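# Remove the box lid and set it top-up on the table

## Task

Get the lid off the box and set it down on the table so it lies flat with its top side up, resting entirely on the table and clear of the box, then release it. The box has to stay standing upright. The lid must never be loose in the air more than a few centimetres above the table, though letting it briefly bounce while still on the box is acceptable. The result only counts if it holds once the robot is no longer supporting anything.

## Robot and tools

ROBOT. Two xArm7 arms, left_arm and right_arm, each with a two-finger parallel gripper. In the scene frame the origin sits on the table surface midway between the arms, +z is up, +x reaches out over the table, and left_arm is on the +y side. The names left and right do not refer to sides of any image. The left_arm root is at (+0.023, +0.367, 0) m with quat_wxyz (+1.000, 0, 0, -0.009). The right_arm root is at (-0.030, -0.380, 0) m with quat_wxyz (+0.998, 0, 0, +0.058).

GRIPPER GEOMETRY. The fingers extend along the gripper's +z axis and close along its y axis. The reported end_effector_position is the pinch point between closed pads, roughly 2 cm short of the fingertips; when the fingers close, the tips travel about 10 mm further along +z.

execute_actions. Argument actions is a list holding zero or one item, plus optional pictures (boolean, images are included by default). An empty list moves nothing and just reports the state. A motion item has rows (1 to 15 rows) and steps (1 to 15, default 15); each step lasts 1/30 s, one row is used per step, and the final row repeats if there are fewer rows than steps. A wait item has only steps (up to 300); it returns once that many steps have elapsed since the previous result, with your reply time counted in. A refused call sends nothing to the robot.

ROW LAYOUT. Every row is one flat list of 16 numbers, each in [-1, 1], covering both arms even if one stays still: left_arm joints 1 to 7, left opening, then right_arm joints 1 to 7, right opening. Joint order: waist, shoulder, upper arm roll, elbow, forearm roll, wrist pitch, wrist roll. Joint entries are offsets, not poses: 1.0 equals 2.036 rad, measured from the joint angles printed in the most recent result that lists them (before any such result in the scene, and for second and later calls within one reply, from the angles where the action begins). They are never relative to the preceding row, so a row of zero offsets drives the arm back to those reference angles rather than holding still. The opening entry is absolute: +1 fully open, -1 closed.

JOINT RANGES (rad): waist -6.283 to 6.283, shoulder -2.059 to 2.094, upper arm roll -6.283 to 6.283, elbow -0.192 to 3.927, forearm roll -6.283 to 6.283, wrist pitch -1.693 to 3.142, wrist roll -6.283 to 6.283. A request beyond a limit by over 0.010 rad is refused; true limits may be off by up to 0.010 rad, and requests past them are clipped, reported as "joint sent to its limit" (possibly referring to an earlier action still running). No such line does not prove there is room left.

MOTION LIMITS. Joint targets change at most 3.14 rad/s, take 0.16 s to reach that rate, and all joints of an arm are slowed together. Each step a target stays within 0.623 rad of the measured angle, and if the targets would carry the gripper more than 70 mm from where it is, they are pulled back. Big moves therefore need several calls.

RESULTS. The state line gives, per arm, the gripper position (m), quat_wxyz and linear/angular velocities, all in the scene frame; printed positions grow less accurate at long reach. Joint positions and Joint velocities list each arm's seven joints (rad, rad/s) then the finger pad gap (m, m/s; 0.084 m when fully open). grip_measured is the measured opening on the command scale. "joint command not followed" means a clearance check altered or blocked some targets while the rest of the row ran. HELD marks steps on which part or all of your row was not sent. MOTOR HOT warns from 65 °C; at 80 °C an OVER-TEMPERATURE FAULT brakes that arm until it cools. A torque fault (load limits N m: waist 47.5, shoulder 47.5, upper arm roll 28.5, elbow 28.5, forearm roll 28.5, wrist pitch 19, wrist roll 19, held weight included) halts the arm, backs the joint off, pauses it 10 s and drops the rest of the call.

HOLDING. Command an opening well under grip_measured to squeeze; the bigger the gap, the firmer the grip, up to about 24 N per pad on parts up to about 6 cm wide. Returning the read grip_measured still presses gently; wider parts may slide. Closing fast can push harder, sometimes enough to spring the fingers open.

IDLE BEHAVIOUR. Between calls the arms keep heading for the last row's target until motion nearly stops or a step is HELD; after that only a new action moves them further. Fingers mid-travel keep going.

zoom_image. Arguments camera (cam_high, cam_low, cam_left_wrist, cam_right_wrist; all 896x504) and region [x0, y0, x1, y1] in pixels from the top-left, no larger than 504 by 504. Gives an enlarged view of that camera's latest image.

read_manual. Optional section, only "licences"; returns URDF licence text, no motion.

finished_scene. Argument scene, the number of the current scene; ends it permanently, reports success and loads the next one. Replying without any tool call ends all remaining work.

AVOID. Lifting the lid high and letting it fall, knocking the box over or anything off the table, the arms striking or shoving each other, hard pushes and slams, and long loaded holds that heat motors. Loose items can occasionally be nudged by an outside push, so check the final state before ending.

Each tool is called after ">>>" as name(argument=value, ...), one argument or row to a line, values as JSON.

## Session

>>> execute_actions(
  actions=[],
)

Scene clock: 0.00 s of 4100.00 s.
left_arm: end_effector_position=(+0.4207, +0.3616, +0.2466) grip_measured=+1.00 end_effector_quat_wxyz=(-0.001, +1.000, -0.008, -0.004) end_effector_velocity=(+0.000, +0.000, +0.001) end_effector_angular_velocity=(+0.000, -0.002, +0.002) | right_arm: end_effector_position=(+0.3413, -0.4079, +0.2053) grip_measured=+1.00 end_effector_quat_wxyz=(-0.065, +0.635, +0.769, +0.035) end_effector_velocity=(-0.000, +0.000, +0.000) end_effector_angular_velocity=(-0.000, -0.001, +0.001)
Joint positions: left_arm=[ 0.003 -0.246  0.002  0.915  0.002  1.17   0.002  0.084] | right_arm=[ 0.071 -0.264 -0.312  0.797  0.055  1.119 -1.901  0.084]
Joint velocities: left_arm=[-0.    -0.001  0.     0.001  0.    -0.    -0.002  0.   ] | right_arm=[ 0.    -0.001  0.    -0.    -0.     0.    -0.    -0.   ]

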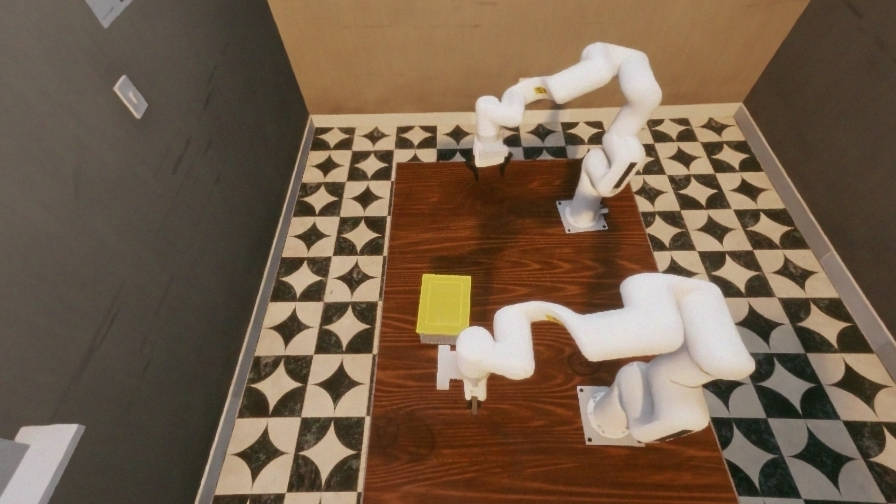

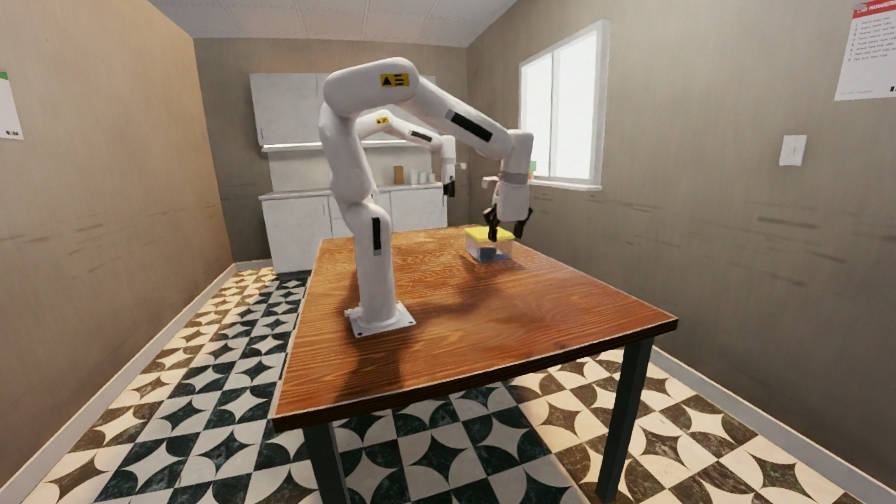

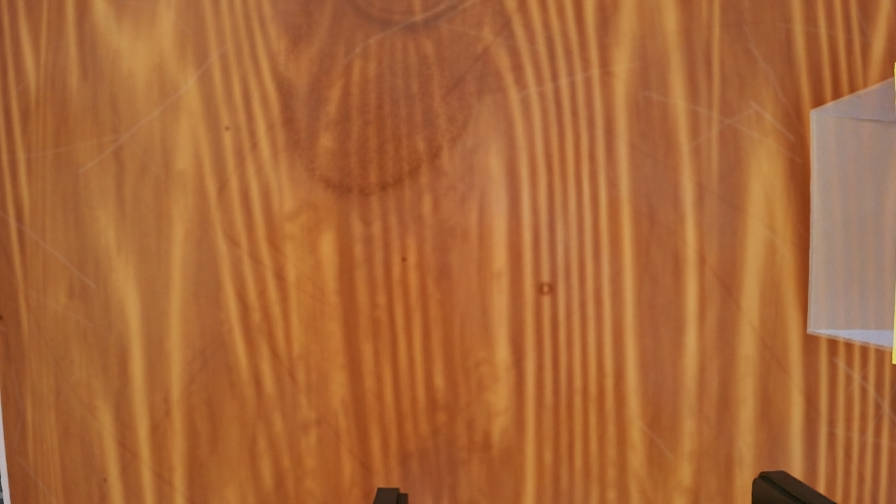

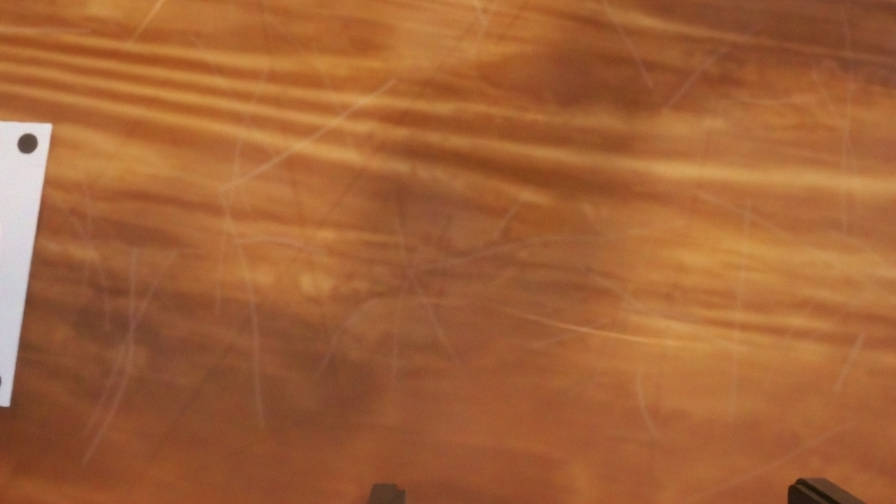

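>>> zoom_image(
  camera="cam_high",
  region=[380, 250, 520, 370],
)

>>> zoom_image(
  camera="cam_low",
  region=[440, 200, 540, 280],
)

Region (380, 250, 520, 370) of cam_high's 896x504 image, scaled by 3.600, with more detail than that image has; it fills the top 432 rows of this view, and the rest is white.

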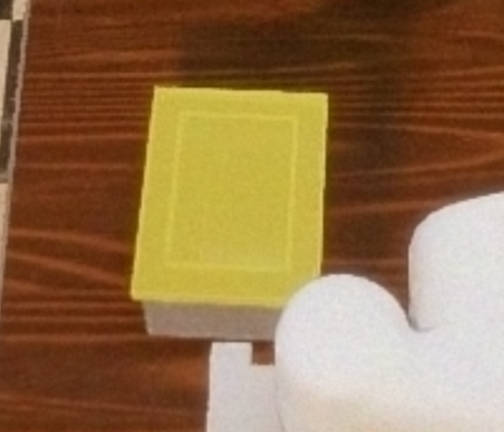

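Region (440, 200, 540, 280) of cam_low's 896x504 image, scaled by 5.040, with more detail than that image has; it fills the top 403 rows of this view, and the rest is white.

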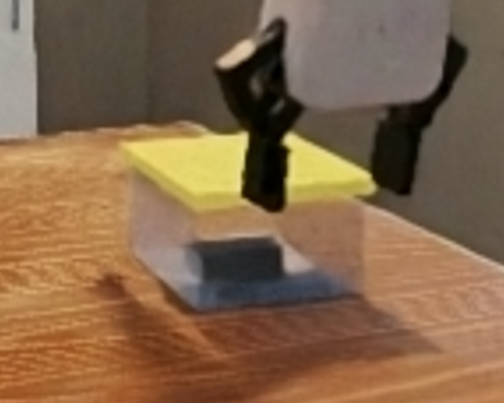

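>>> execute_actions(
  actions=[
    {"rows": [[-0.2215,0.1179,0,-0.064,0.2901,0.064,0.2649,-0.2,0,0,0,0,0,0,0,1]], "steps": 15},
  ],
  pictures=false,
)

>>> execute_actions(
  actions=[
    {"rows": [[-0.2215,0.1179,0,-0.064,0.2901,0.064,0.2649,-0.2,0,0,0,0,0,0,0,1]], "steps": 15},
  ],
  pictures=false,
)

Scene clock: 105.00 s of 4100.00 s.
left_arm: end_effector_position=(+0.3612, +0.3326, +0.1436) grip_measured=-0.21 end_effector_quat_wxyz=(-0.240, +0.746, -0.569, -0.248) end_effector_velocity=(+0.014, +0.012, +0.003) end_effector_angular_velocity=(+0.197, +0.162, -0.410) | right_arm: end_effector_position=(+0.3413, -0.4079, +0.2053) grip_measured=+1.00 end_effector_quat_wxyz=(-0.065, +0.635, +0.769, +0.035) end_effector_velocity=(+0.000, +0.000, +0.000) end_effector_angular_velocity=(+0.000, -0.001, -0.000)
Joint positions: left_arm=[-0.443 -0.007 -0.004  0.783  0.58   1.298  0.53   0.035] | right_arm=[ 0.071 -0.264 -0.312  0.797  0.055  1.119 -1.901  0.084]
Joint velocities: left_arm=[-0.15   0.058  0.053 -0.01   0.234  0.055  0.223 -0.   ] | right_arm=[ 0.    -0.    -0.     0.001  0.    -0.     0.    -0.   ]
Steps of this call (steps 1 to 90: nothing new was sent; then 101.50 s passed at rest; steps 91 to 105: all 15 steps of this action). Readings (joint positions):
91: left_arm=[0.003 -0.246 0.002 0.915 0.002 1.171 0.002] | right_arm=[0.071 -0.264 -0.312 0.797 0.055 1.119 -1.901]
92: left_arm=[-0.002 -0.244 0.003 0.915 0.009 1.172 0.009] | right_arm=[0.071 -0.264 -0.312 0.797 0.055 1.119 -1.901]
94: left_arm=[-0.047 -0.222 0.008 0.906 0.073 1.185 0.068] | right_arm=[0.071 -0.264 -0.312 0.797 0.055 1.119 -1.901]
98: left_arm=[-0.214 -0.130 -0.000 0.851 0.285 1.233 0.261] | right_arm=[0.071 -0.264 -0.312 0.797 0.055 1.119 -1.901]
105: the state above

Scene clock: 105.50 s of 4100.00 s.
left_arm: end_effector_position=(+0.3728, +0.2714, +0.1198) grip_measured=-0.21 end_effector_quat_wxyz=(+0.408, -0.124, +0.793, +0.435) end_effector_velocity=(+0.027, +0.017, +0.022) end_effector_angular_velocity=(+0.023, -0.030, +0.037) | right_arm: end_effector_position=(+0.3413, -0.4079, +0.2053) grip_measured=+1.00 end_effector_quat_wxyz=(-0.065, +0.635, +0.769, +0.035) end_effector_velocity=(-0.000, +0.000, -0.000) end_effector_angular_velocity=(+0.000, +0.001, +0.000)
Joint positions: left_arm=[-0.892  0.231 -0.003  0.653  1.168  1.428  1.066  0.035] | right_arm=[ 0.071 -0.264 -0.312  0.797  0.055  1.119 -1.901  0.084]
Joint velocities: left_arm=[ 0.016 -0.019  0.066  0.03   0.042  0.022  0.044  0.   ] | right_arm=[-0.    -0.     0.    -0.001 -0.    -0.    -0.     0.   ]
Steps of this call (steps 1 to 15: all 15 steps of this action). Readings (joint positions):
1: left_arm=[-0.446 -0.007 -0.002 0.784 0.586 1.299 0.535] | right_arm=[0.071 -0.264 -0.312 0.797 0.055 1.119 -1.901]
2: left_arm=[-0.451 -0.005 0.002 0.784 0.597 1.302 0.545] | right_arm=[0.071 -0.264 -0.312 0.797 0.055 1.119 -1.901]
4: left_arm=[-0.497 0.018 0.010 0.775 0.664 1.317 0.607] | right_arm=[0.071 -0.264 -0.312 0.797 0.055 1.119 -1.901]
8: left_arm=[-0.743 0.153 -0.004 0.697 0.974 1.384 0.889] | right_arm=[0.071 -0.264 -0.312 0.797 0.055 1.119 -1.901]
15: the state above

>>> execute_actions(
  actions=[
    {"rows": [[-0.225,0.1194,0.0015,-0.0634,0.2976,0.0653,0.2721,-0.2,0,0,0,0,0,0,0,1]], "steps": 15},
  ],
  pictures=false,
)

>>> execute_actions(
  actions=[
    {"steps": 8},
  ],
)

Scene clock: 109.40 s of 4100.00 s.
left_arm: end_effector_position=(+0.3329, +0.1009, +0.0907) grip_measured=-0.21 end_effector_quat_wxyz=(+0.498, +0.482, +0.521, +0.499) end_effector_velocity=(-0.113, -0.165, -0.052) end_effector_angular_velocity=(+0.775, -0.040, -0.895) | right_arm: end_effector_position=(+0.3413, -0.4079, +0.2053) grip_measured=+1.00 end_effector_quat_wxyz=(-0.065, +0.635, +0.769, +0.035) end_effector_velocity=(+0.000, -0.000, +0.000) end_effector_angular_velocity=(-0.000, -0.001, -0.000)
Joint positions: left_arm=[-1.332  0.465 -0.004  0.528  1.748  1.554  1.595  0.035] | right_arm=[ 0.071 -0.264 -0.312  0.797  0.055  1.119 -1.901  0.084]
Joint velocities: left_arm=[-0.388  0.206 -0.016 -0.115  0.497  0.104  0.454  0.   ] | right_arm=[-0.     0.     0.     0.001 -0.    -0.     0.     0.   ]
Steps of this call (steps 1 to 15: the robot went on to your last target; steps 16 to 90: nothing new was sent; then 0.40 s passed at rest; steps 91 to 105: all 15 steps of this action). Readings (joint positions):
91: left_arm=[-0.894 0.233 -0.004 0.653 1.171 1.428 1.069] | right_arm=[0.071 -0.264 -0.312 0.797 0.055 1.119 -1.901]
92: left_arm=[-0.898 0.235 -0.003 0.652 1.178 1.430 1.076] | right_arm=[0.071 -0.264 -0.312 0.797 0.055 1.119 -1.901]
94: left_arm=[-0.943 0.258 0.002 0.641 1.242 1.446 1.135] | right_arm=[0.071 -0.264 -0.312 0.797 0.055 1.119 -1.901]
98: left_arm=[-1.120 0.353 -0.005 0.589 1.468 1.493 1.340] | right_arm=[0.071 -0.264 -0.312 0.797 0.055 1.119 -1.901]
105: the state above

Scene clock: 109.67 s of 4100.00 s.
left_arm: end_effector_position=(+0.3304, +0.0943, +0.0903) grip_measured=-0.21 end_effector_quat_wxyz=(+0.500, +0.498, +0.501, +0.501) end_effector_velocity=(-0.005, -0.005, -0.002) end_effector_angular_velocity=(+0.009, +0.005, -0.021) | right_arm: end_effector_position=(+0.3413, -0.4079, +0.2053) grip_measured=+1.00 end_effector_quat_wxyz=(-0.065, +0.635, +0.769, +0.035) end_effector_velocity=(-0.000, +0.000, -0.000) end_effector_angular_velocity=(+0.000, +0.001, +0.001)
Joint positions: left_arm=[-1.348  0.473  0.001  0.525  1.773  1.561  1.619  0.035] | right_arm=[ 0.071 -0.264 -0.312  0.797  0.055  1.119 -1.901  0.084]
Joint velocities: left_arm=[-0.007  0.003 -0.009 -0.002  0.007 -0.     0.005  0.   ] | right_arm=[ 0.    -0.     0.    -0.001  0.     0.    -0.     0.   ]
Steps of this call (steps 1 to 8: the robot went on to your last target). Readings (joint positions):
1: left_arm=[-1.342 0.470 -0.004 0.526 1.760 1.557 1.607] | right_arm=[0.071 -0.264 -0.312 0.797 0.055 1.119 -1.901]
2: left_arm=[-1.346 0.472 -0.002 0.525 1.766 1.559 1.613] | right_arm=[0.071 -0.264 -0.312 0.797 0.055 1.119 -1.901]
4: left_arm=[-1.347 0.473 0.001 0.525 1.771 1.561 1.617] | right_arm=[0.071 -0.264 -0.312 0.797 0.055 1.119 -1.901]
8: the state above

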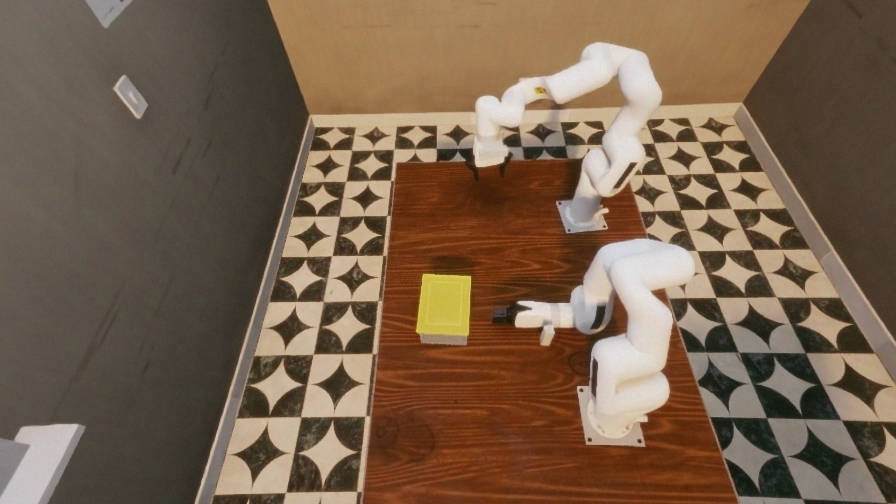

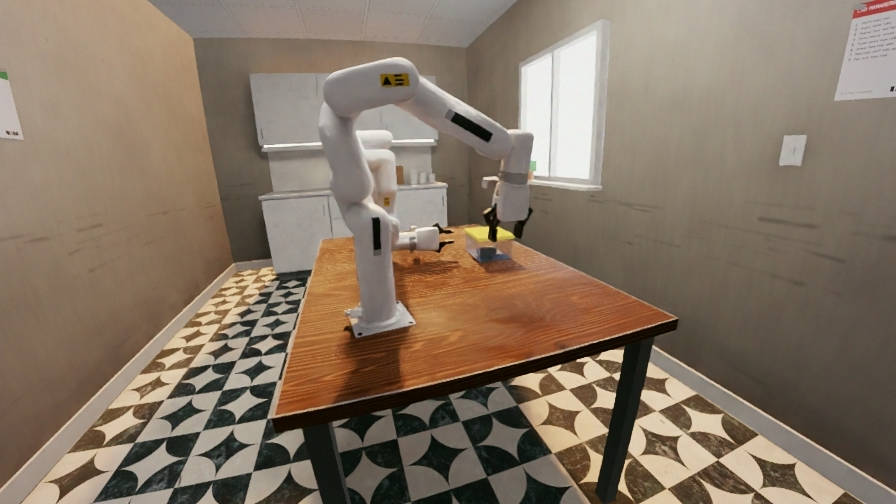

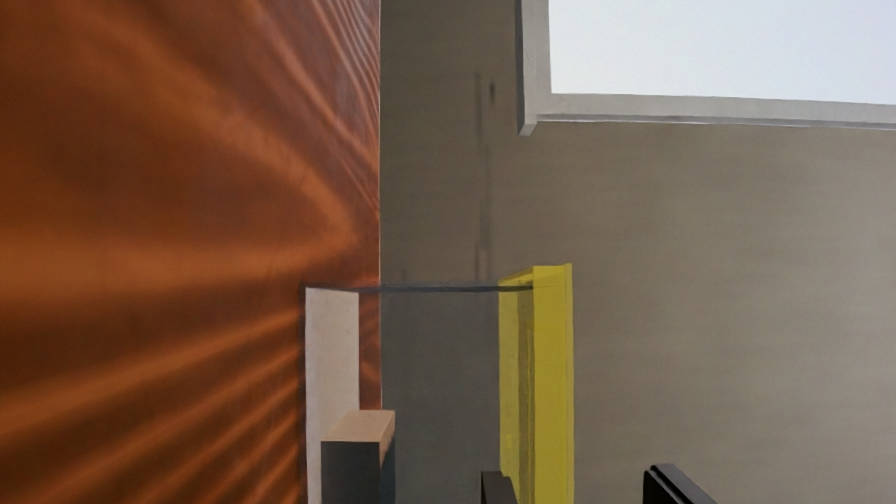

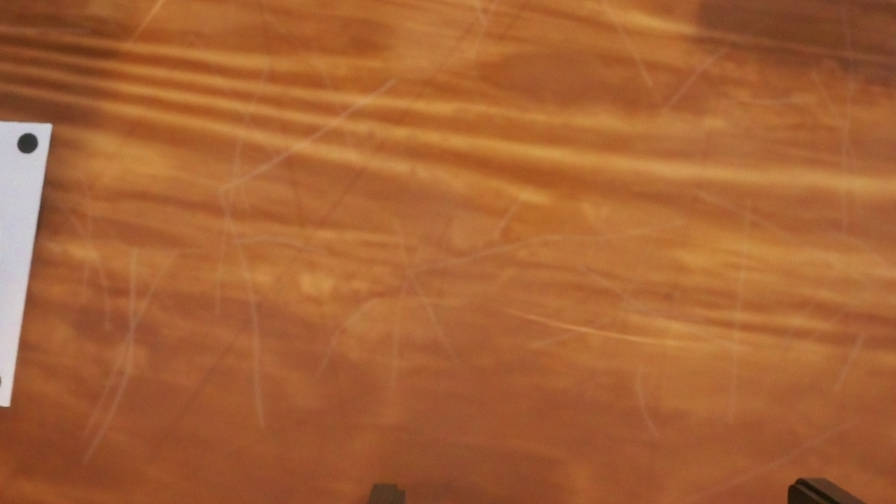

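>>> zoom_image(
  camera="cam_left_wrist",
  region=[440, 240, 700, 504],
)

>>> zoom_image(
  camera="cam_high",
  region=[400, 255, 580, 365],
)

Region (440, 240, 700, 504) of cam_left_wrist's 896x504 image, scaled by 1.909, with more detail than that image has; it fills the left 496 columns of this view, and the rest is white.

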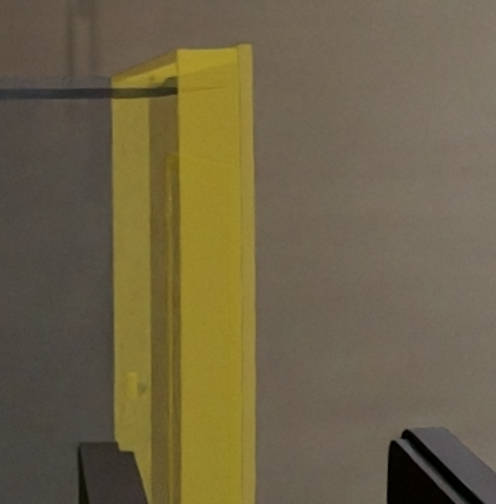

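Region (400, 255, 580, 365) of cam_high's 896x504 image, scaled by 2.800, with more detail than that image has.

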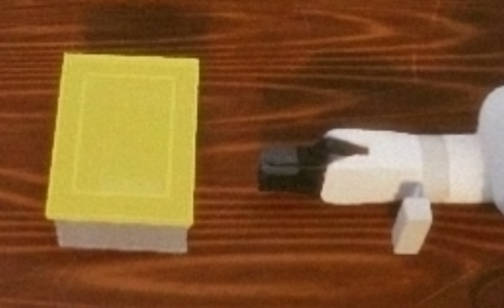

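>>> execute_actions(
  actions=[
    {"rows": [[0.0797,0.0057,-0.0005,0.0524,0.1012,-0.024,0.0426,-0.2,0,0,0,0,0,0,0,1]], "steps": 15},
  ],
)

Scene clock: 145.37 s of 4100.00 s.
left_arm: end_effector_position=(+0.3834, +0.0560, +0.0984) grip_measured=-0.21 end_effector_quat_wxyz=(+0.511, +0.512, +0.488, +0.488) end_effector_velocity=(+0.005, +0.000, +0.004) end_effector_angular_velocity=(-0.006, -0.008, +0.006) | right_arm: end_effector_position=(+0.3413, -0.4079, +0.2053) grip_measured=+1.00 end_effector_quat_wxyz=(-0.065, +0.635, +0.769, +0.035) end_effector_velocity=(-0.001, +0.000, -0.001) end_effector_angular_velocity=(-0.000, +0.002, +0.000)
Joint positions: left_arm=[-1.187  0.485 -0.001  0.63   1.978  1.512  1.706  0.035] | right_arm=[ 0.071 -0.264 -0.312  0.797  0.055  1.119 -1.901  0.084]
Joint velocities: left_arm=[ 0.003 -0.002  0.007  0.006  0.004  0.002  0.001  0.   ] | right_arm=[-0.     0.     0.    -0.002 -0.     0.     0.    -0.   ]
Steps of this call (steps 1 to 30: the robot went on to your last target; steps 31 to 90: nothing new was sent; then 32.20 s passed at rest; steps 91 to 105: all 15 steps of this action). Readings (joint positions):
91: left_arm=[-1.349 0.474 0.000 0.524 1.774 1.561 1.620] | right_arm=[0.071 -0.264 -0.312 0.797 0.055 1.119 -1.901]
92: left_arm=[-1.345 0.475 -0.001 0.527 1.781 1.559 1.623] | right_arm=[0.071 -0.264 -0.312 0.797 0.055 1.119 -1.901]
94: left_arm=[-1.298 0.479 -0.005 0.556 1.842 1.543 1.649] | right_arm=[0.071 -0.264 -0.312 0.797 0.055 1.119 -1.901]
98: left_arm=[-1.192 0.483 0.007 0.631 1.966 1.517 1.700] | right_arm=[0.071 -0.264 -0.312 0.797 0.055 1.119 -1.901]
105: the state above

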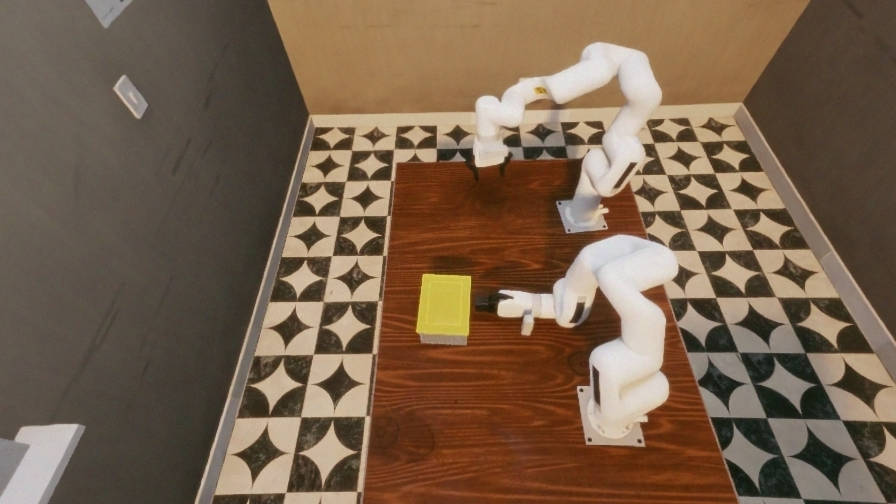

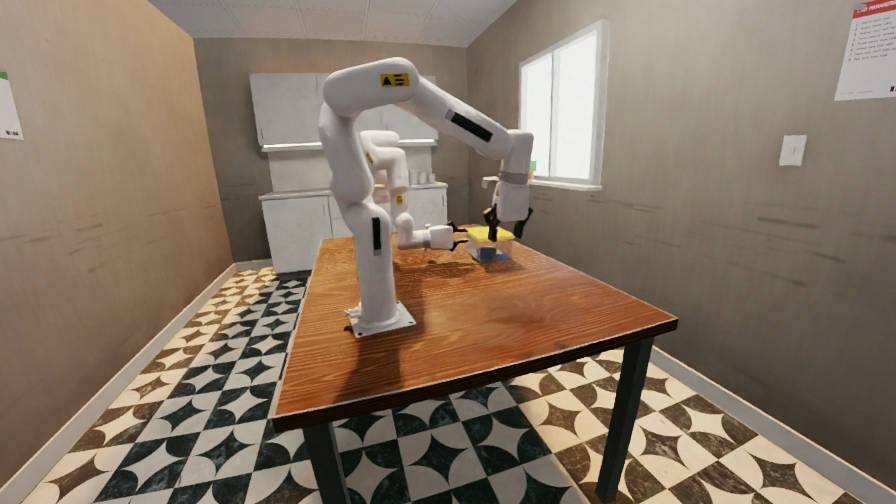

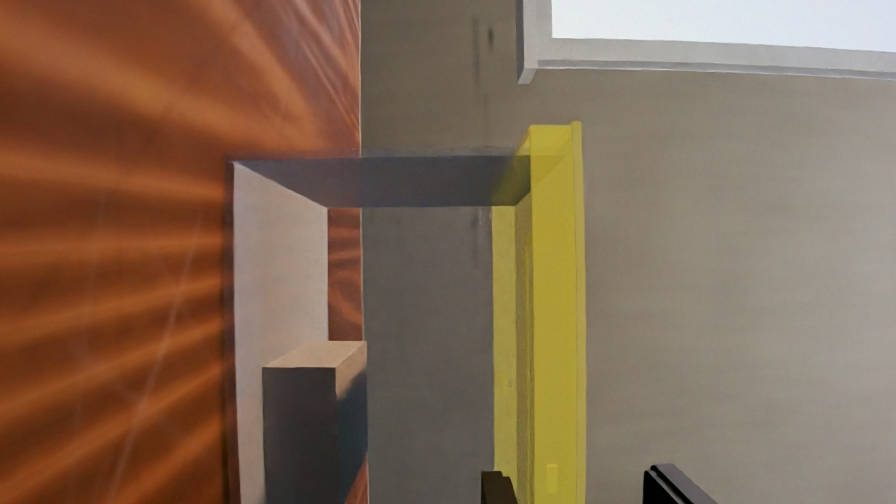

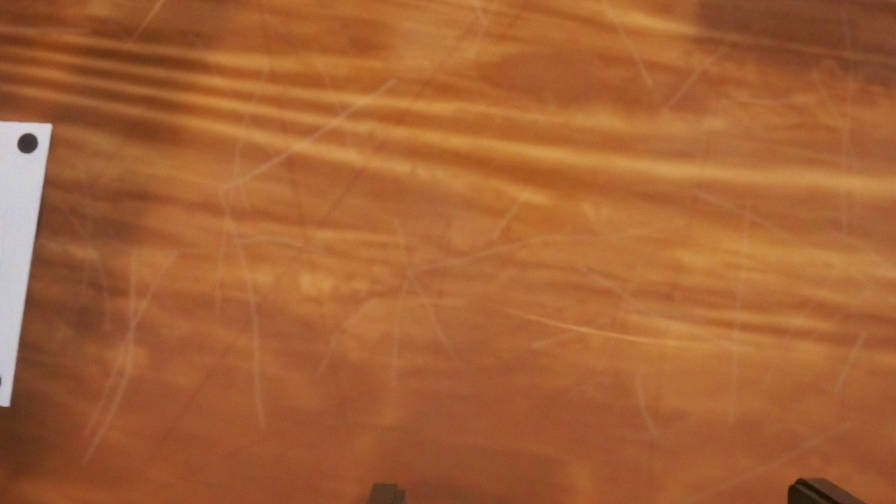

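>>> zoom_image(
  camera="cam_left_wrist",
  region=[460, 380, 700, 504],
)

>>> zoom_image(
  camera="cam_high",
  region=[410, 265, 530, 350],
)

Region (460, 380, 700, 504) of cam_left_wrist's 896x504 image, scaled by 2.100, with more detail than that image has; it fills the top 260 rows of this view, and the rest is white.

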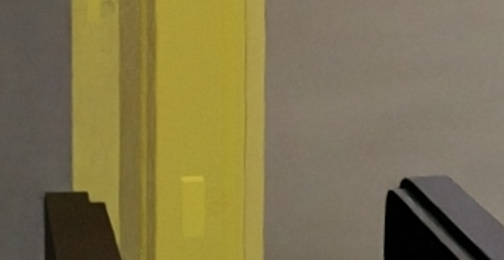

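Region (410, 265, 530, 350) of cam_high's 896x504 image, scaled by 4.200, with more detail than that image has; it fills the top 357 rows of this view, and the rest is white.

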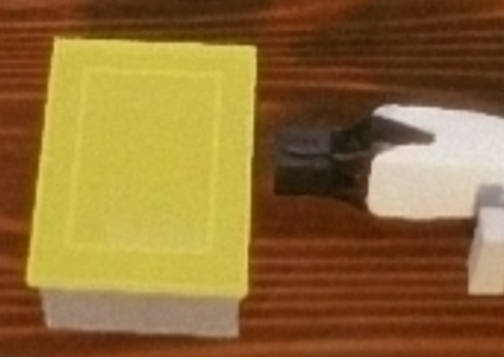

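>>> execute_actions(
  actions=[
    {"rows": [[0.0063,0.0014,0.0001,0.0034,0.0061,-0.0017,0.0012,-0.2,0,0,0,0,0,0,0,1],[0.0063,0.0014,0.0001,0.0034,0.0061,-0.0017,0.0012,-0.2,0,0,0,0,0,0,0,1],[0.0127,0.0028,0.0002,0.0069,0.0123,-0.0033,0.0024,-0.2,0,0,0,0,0,0,0,1],[0.0127,0.0028,0.0002,0.0069,0.0123,-0.0033,0.0024,-0.2,0,0,0,0,0,0,0,1],[0.019,0.0042,0.0003,0.0103,0.0184,-0.005,0.0037,-0.2,0,0,0,0,0,0,0,1],[0.019,0.0042,0.0003,0.0103,0.0184,-0.005,0.0037,-0.2,0,0,0,0,0,0,0,1],[0.0254,0.0056,0.0004,0.0138,0.0246,-0.0066,0.0049,-0.2,0,0,0,0,0,0,0,1],[0.0254,0.0056,0.0004,0.0138,0.0246,-0.0066,0.0049,-0.2,0,0,0,0,0,0,0,1],[0.0317,0.007,0.0005,0.0172,0.0307,-0.0083,0.0061,-0.2,0,0,0,0,0,0,0,1]], "steps": 15},
  ],
)

>>> zoom_image(
  camera="cam_high",
  region=[410, 265, 530, 350],
)

Scene clock: 180.97 s of 4100.00 s.
left_arm: end_effector_position=(+0.4061, +0.0542, +0.0990) grip_measured=-0.21 end_effector_quat_wxyz=(+0.511, +0.511, +0.489, +0.489) end_effector_velocity=(-0.000, -0.006, -0.003) end_effector_angular_velocity=(+0.003, +0.009, -0.018) | right_arm: end_effector_position=(+0.3413, -0.4079, +0.2053) grip_measured=+1.00 end_effector_quat_wxyz=(-0.065, +0.635, +0.769, +0.035) end_effector_velocity=(+0.000, +0.000, +0.000) end_effector_angular_velocity=(-0.000, -0.001, +0.000)
Joint positions: left_arm=[-1.123  0.499  0.     0.664  2.039  1.496  1.718  0.035] | right_arm=[ 0.071 -0.264 -0.312  0.797  0.055  1.119 -1.901  0.084]
Joint velocities: left_arm=[ 0.013  0.005 -0.012  0.007  0.019 -0.008  0.005  0.   ] | right_arm=[ 0. -0.  0.  0.  0. -0.  0. -0.]
Steps of this call (steps 1 to 15: the robot went on to your last target; steps 16 to 90: nothing new was sent; then 32.10 s passed at rest; steps 91 to 105: all 15 steps of this action). Readings (joint positions):
91: left_arm=[-1.186 0.485 0.000 0.631 1.979 1.512 1.706] | right_arm=[0.071 -0.264 -0.312 0.797 0.055 1.119 -1.901]
92: left_arm=[-1.184 0.485 -0.000 0.632 1.981 1.512 1.707] | right_arm=[0.071 -0.264 -0.312 0.797 0.055 1.119 -1.901]
94: left_arm=[-1.176 0.487 -0.001 0.636 1.989 1.509 1.708] | right_arm=[0.071 -0.264 -0.312 0.797 0.055 1.119 -1.901]
98: left_arm=[-1.152 0.493 0.000 0.649 2.011 1.503 1.713] | right_arm=[0.071 -0.264 -0.312 0.797 0.055 1.119 -1.901]
105: the state above

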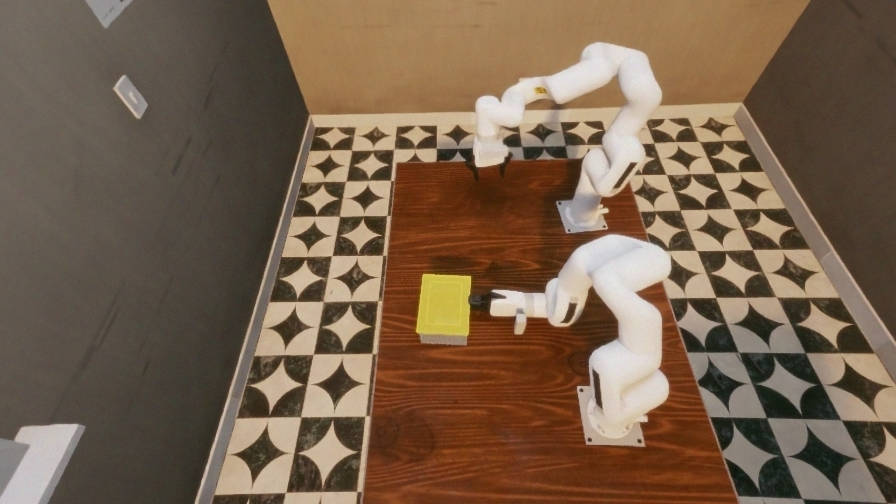

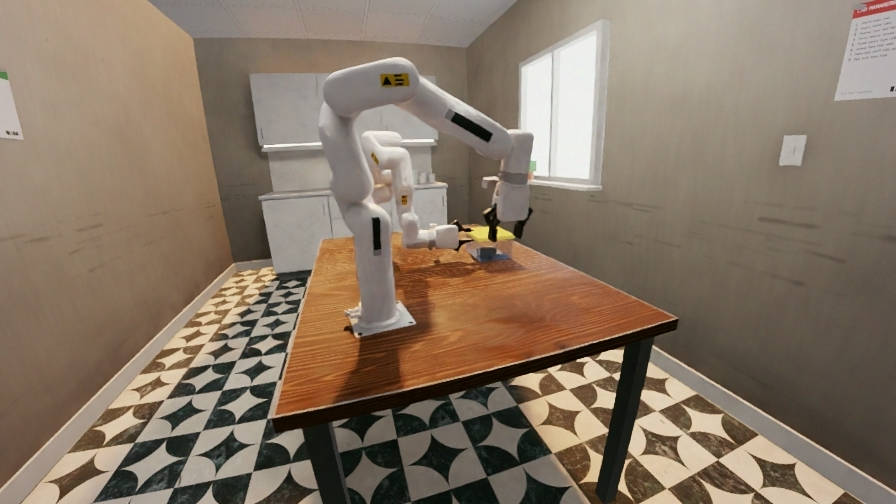

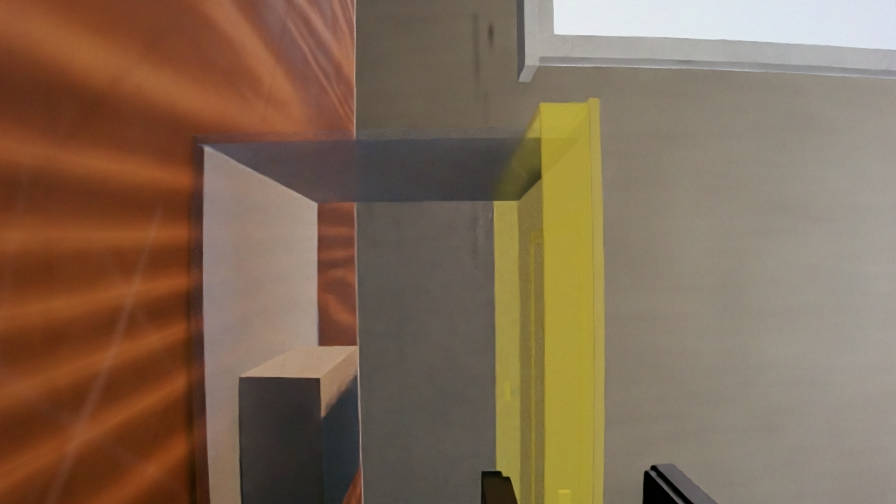

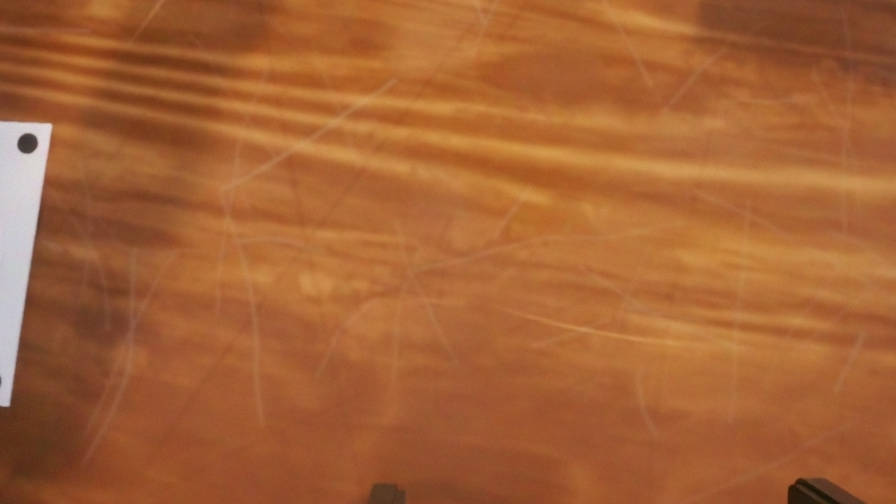

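Region (410, 265, 530, 350) of cam_high's 896x504 image, scaled by 4.200, with more detail than that image has; it fills the top 357 rows of this view, and the rest is white.

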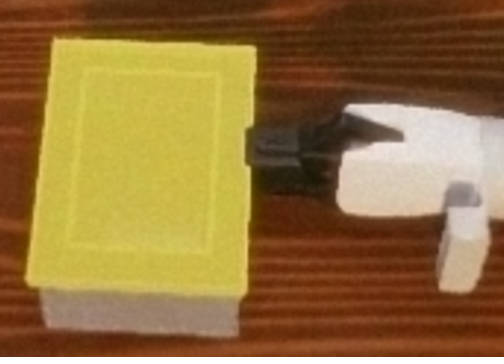

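>>> execute_actions(
  actions=[
    {"rows": [[0.0037,0.0009,0,0.0021,0.0038,-0.0012,0.0009,-0.2,0,0,0,0,0,0,0,1],[0.0037,0.0009,0,0.0021,0.0038,-0.0012,0.0009,-0.25,0,0,0,0,0,0,0,1],[0.0073,0.0017,0,0.0042,0.0076,-0.0023,0.0017,-0.3,0,0,0,0,0,0,0,1],[0.0073,0.0017,0,0.0042,0.0076,-0.0023,0.0017,-0.35,0,0,0,0,0,0,0,1],[0.0073,0.0017,0,0.0042,0.0076,-0.0023,0.0017,-0.4,0,0,0,0,0,0,0,1],[0.0073,0.0017,0,0.0042,0.0076,-0.0023,0.0017,-0.45,0,0,0,0,0,0,0,1],[0.0073,0.0017,0,0.0042,0.0076,-0.0023,0.0017,-0.5,0,0,0,0,0,0,0,1],[0.0073,0.0017,0,0.0042,0.0076,-0.0023,0.0017,-0.55,0,0,0,0,0,0,0,1],[0.0073,0.0017,0,0.0042,0.0076,-0.0023,0.0017,-0.6,0,0,0,0,0,0,0,1],[0.0073,0.0017,0,0.0042,0.0076,-0.0023,0.0017,-0.65,0,0,0,0,0,0,0,1],[0.0073,0.0017,0,0.0042,0.0076,-0.0023,0.0017,-0.7,0,0,0,0,0,0,0,1],[0.0073,0.0017,0,0.0042,0.0076,-0.0023,0.0017,-0.8,0,0,0,0,0,0,0,1],[0.0073,0.0017,0,0.0042,0.0076,-0.0023,0.0017,-0.9,0,0,0,0,0,0,0,1],[0.0073,0.0017,0,0.0042,0.0076,-0.0023,0.0017,-1,0,0,0,0,0,0,0,1]], "steps": 15},
  ],
)

>>> zoom_image(
  camera="cam_high",
  region=[410, 265, 530, 350],
)

Scene clock: 193.53 s of 4100.00 s.
left_arm: end_effector_position=(+0.4116, +0.0537, +0.0990) grip_measured=-0.68 end_effector_quat_wxyz=(+0.511, +0.511, +0.488, +0.489) end_effector_velocity=(+0.000, -0.001, +0.001) end_effector_angular_velocity=(-0.001, -0.001, +0.000) | right_arm: end_effector_position=(+0.3413, -0.4079, +0.2053) grip_measured=+1.00 end_effector_quat_wxyz=(-0.065, +0.635, +0.769, +0.035) end_effector_velocity=(+0.000, -0.000, +0.000) end_effector_angular_velocity=(-0.000, -0.000, -0.000)
Joint positions: left_arm=[-1.108  0.503  0.001  0.673  2.055  1.491  1.722  0.014] | right_arm=[ 0.071 -0.264 -0.312  0.797  0.055  1.119 -1.901  0.084]
Joint velocities: left_arm=[-0.    -0.001 -0.     0.001 -0.001  0.001  0.001 -0.   ] | right_arm=[-0.  0. -0.  0. -0. -0.  0. -0.]
Steps of this call (steps 1 to 15: the robot went on to your last target; steps 16 to 90: nothing new was sent; then 9.07 s passed at rest; steps 91 to 105: all 15 steps of this action). Readings (joint positions):
91: left_arm=[-1.122 0.499 0.000 0.665 2.041 1.495 1.718] | right_arm=[0.071 -0.264 -0.312 0.797 0.055 1.119 -1.901]
92: left_arm=[-1.121 0.500 0.000 0.666 2.042 1.495 1.719] | right_arm=[0.071 -0.264 -0.312 0.797 0.055 1.119 -1.901]
94: left_arm=[-1.117 0.501 0.000 0.668 2.046 1.493 1.720] | right_arm=[0.071 -0.264 -0.312 0.797 0.055 1.119 -1.901]
98: left_arm=[-1.109 0.502 0.001 0.673 2.053 1.492 1.721] | right_arm=[0.071 -0.264 -0.312 0.797 0.055 1.119 -1.901]
105: the state above

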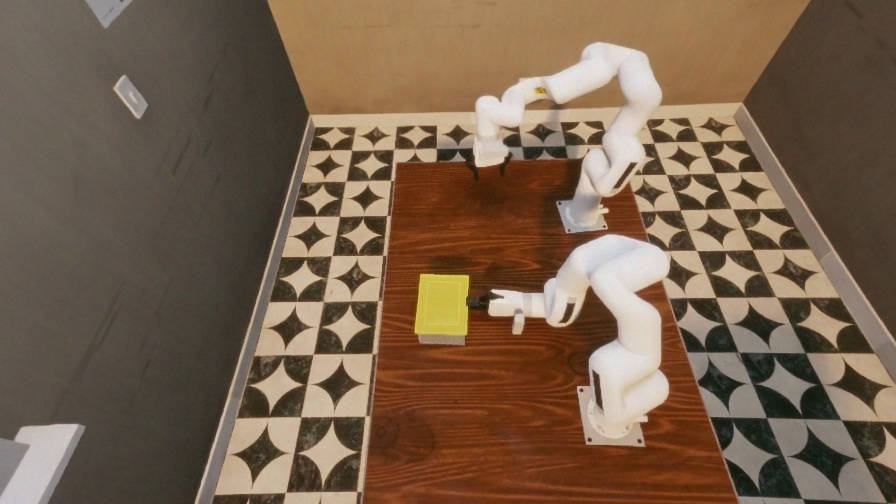

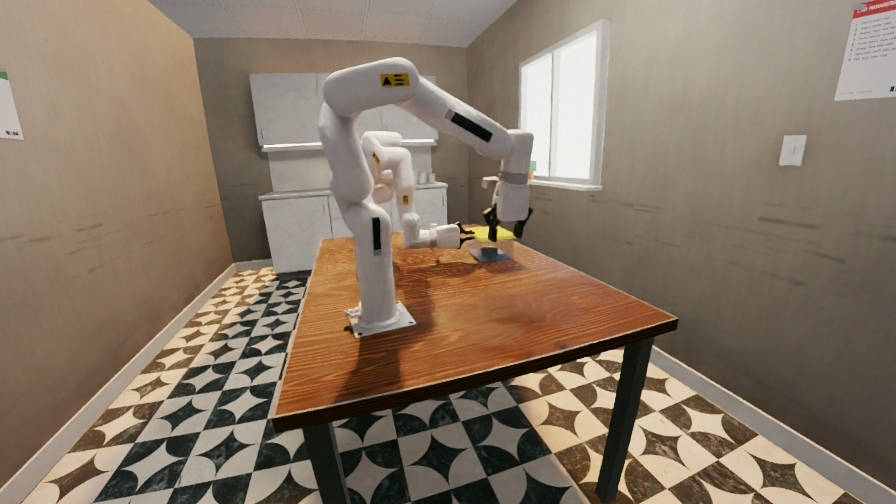

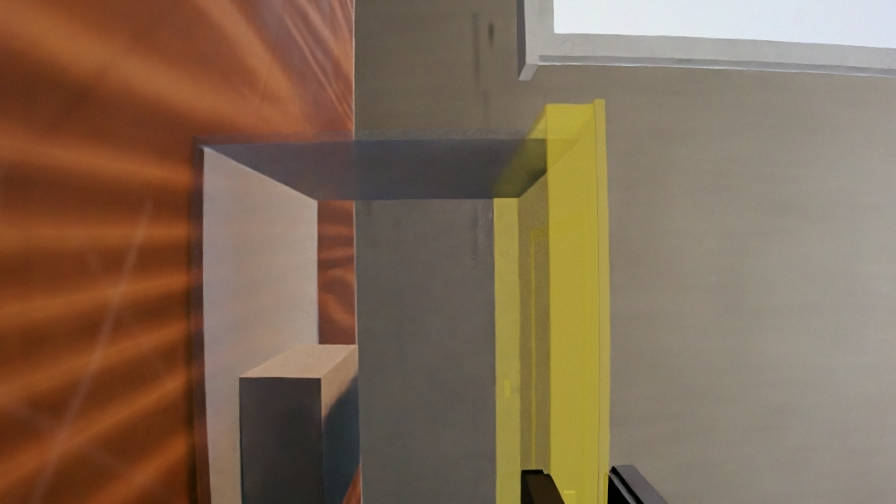

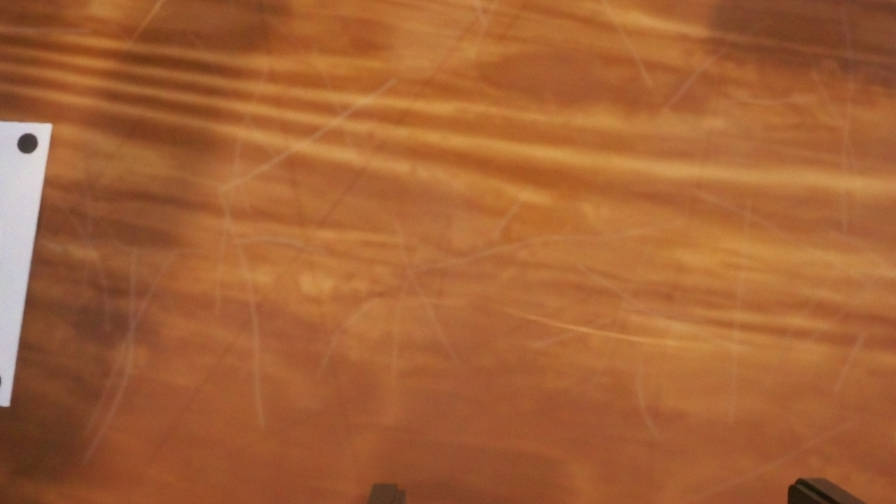

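Region (410, 265, 530, 350) of cam_high's 896x504 image, scaled by 4.200, with more detail than that image has; it fills the top 357 rows of this view, and the rest is white.

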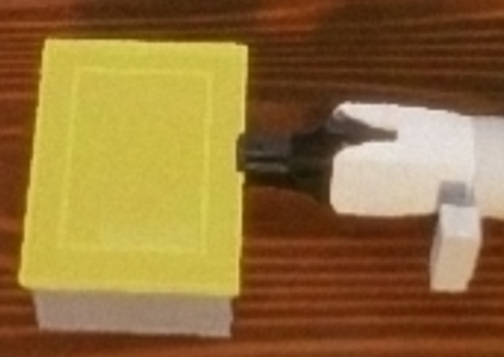

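>>> execute_actions(
  actions=[
    {"rows": [[0.0002,-0.0028,0,-0.0011,0,-0.0008,0.0015,-1,0,0,0,0,0,0,0,1],[0.0003,-0.0055,0,-0.0022,0.0001,-0.0016,0.0029,-1,0,0,0,0,0,0,0,1],[0.0005,-0.0083,0,-0.0033,0.0001,-0.0024,0.0044,-1,0,0,0,0,0,0,0,1],[0.0006,-0.011,0,-0.0044,0.0002,-0.0032,0.0058,-1,0,0,0,0,0,0,0,1],[0.0008,-0.0138,0,-0.0055,0.0002,-0.004,0.0073,-1,0,0,0,0,0,0,0,1],[0.001,-0.0165,0,-0.0066,0.0002,-0.0047,0.0087,-1,0,0,0,0,0,0,0,1],[0.0011,-0.0193,0,-0.0077,0.0003,-0.0055,0.0102,-1,0,0,0,0,0,0,0,1],[0.0013,-0.022,0,-0.0088,0.0003,-0.0063,0.0116,-1,0,0,0,0,0,0,0,1],[0.0014,-0.0248,0,-0.0099,0.0004,-0.0071,0.0131,-1,0,0,0,0,0,0,0,1],[0.0016,-0.0275,0,-0.011,0.0004,-0.0079,0.0145,-1,0,0,0,0,0,0,0,1]], "steps": 15},
  ],
)

>>> zoom_image(
  camera="cam_low",
  region=[420, 200, 540, 280],
)

Scene clock: 212.23 s of 4100.00 s.
left_arm: end_effector_position=(+0.4117, +0.0537, +0.1147) grip_measured=-0.69 end_effector_quat_wxyz=(+0.512, +0.510, +0.488, +0.489) end_effector_velocity=(-0.001, +0.001, +0.003) end_effector_angular_velocity=(+0.008, +0.006, -0.000) | right_arm: end_effector_position=(+0.3413, -0.4079, +0.2053) grip_measured=+1.00 end_effector_quat_wxyz=(-0.065, +0.635, +0.769, +0.035) end_effector_velocity=(+0.000, +0.000, +0.000) end_effector_angular_velocity=(+0.000, -0.000, -0.000)
Joint positions: left_arm=[-1.105  0.447  0.001  0.652  2.055  1.476  1.75   0.014] | right_arm=[ 0.071 -0.264 -0.312  0.797  0.055  1.119 -1.901  0.084]
Joint velocities: left_arm=[ 0.001 -0.018  0.    -0.01  -0.    -0.01   0.015 -0.   ] | right_arm=[ 0. -0.  0.  0.  0.  0.  0. -0.]
Steps of this call (steps 1 to 15: the robot went on to your last target; steps 16 to 90: nothing new was sent; then 15.20 s passed at rest; steps 91 to 105: all 15 steps of this action). Readings (joint positions):
91: left_arm=[-1.108 0.502 0.000 0.673 2.055 1.491 1.722] | right_arm=[0.071 -0.264 -0.312 0.797 0.055 1.119 -1.901]
92: left_arm=[-1.108 0.501 0.000 0.672 2.055 1.491 1.722] | right_arm=[0.071 -0.264 -0.312 0.797 0.055 1.119 -1.901]
94: left_arm=[-1.108 0.496 0.000 0.669 2.055 1.488 1.726] | right_arm=[0.071 -0.264 -0.312 0.797 0.055 1.119 -1.901]
98: left_arm=[-1.107 0.476 0.000 0.661 2.055 1.482 1.736] | right_arm=[0.071 -0.264 -0.312 0.797 0.055 1.119 -1.901]
105: the state above

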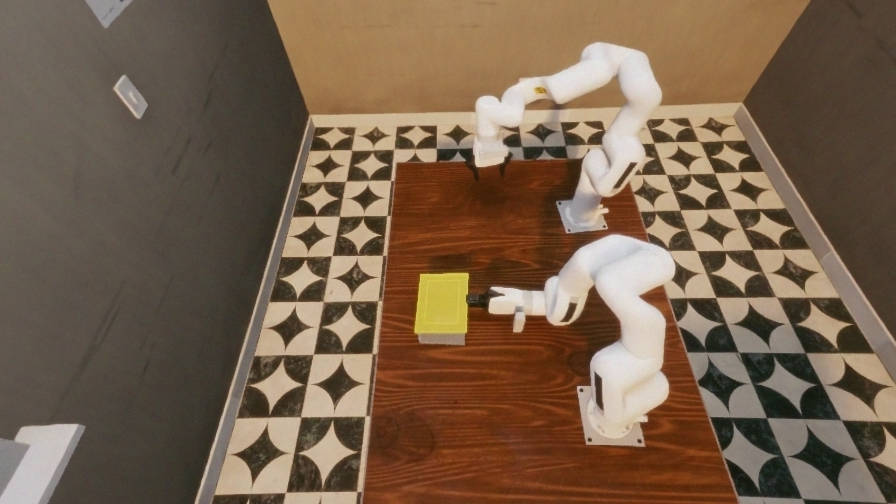

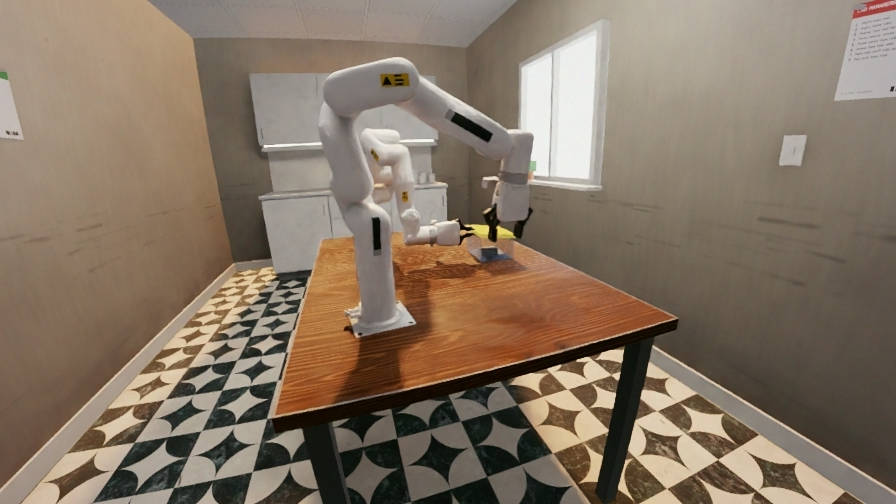

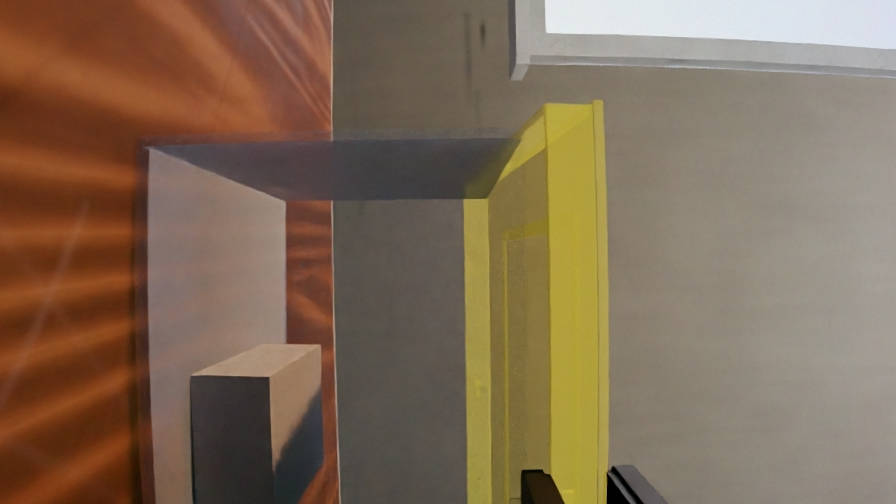

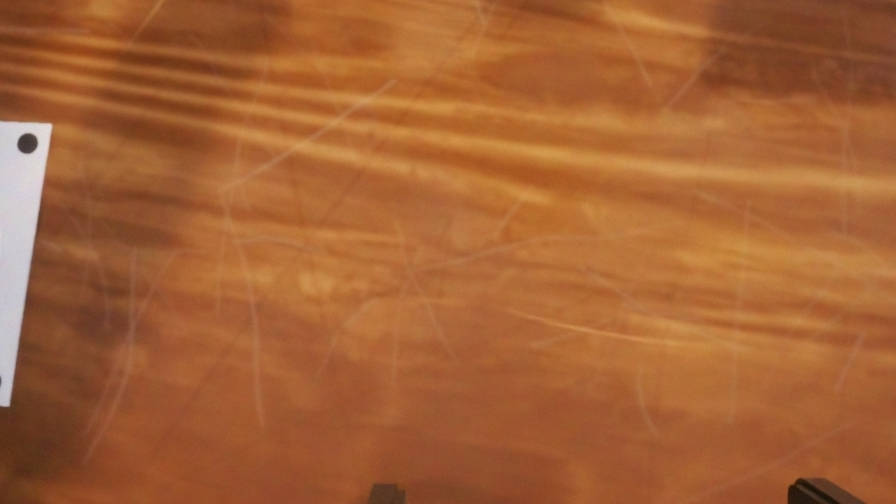

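Region (420, 200, 540, 280) of cam_low's 896x504 image, scaled by 4.200, with more detail than that image has.

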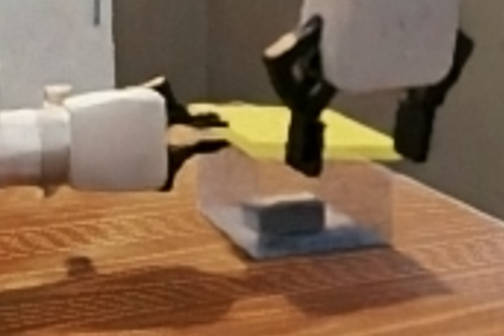

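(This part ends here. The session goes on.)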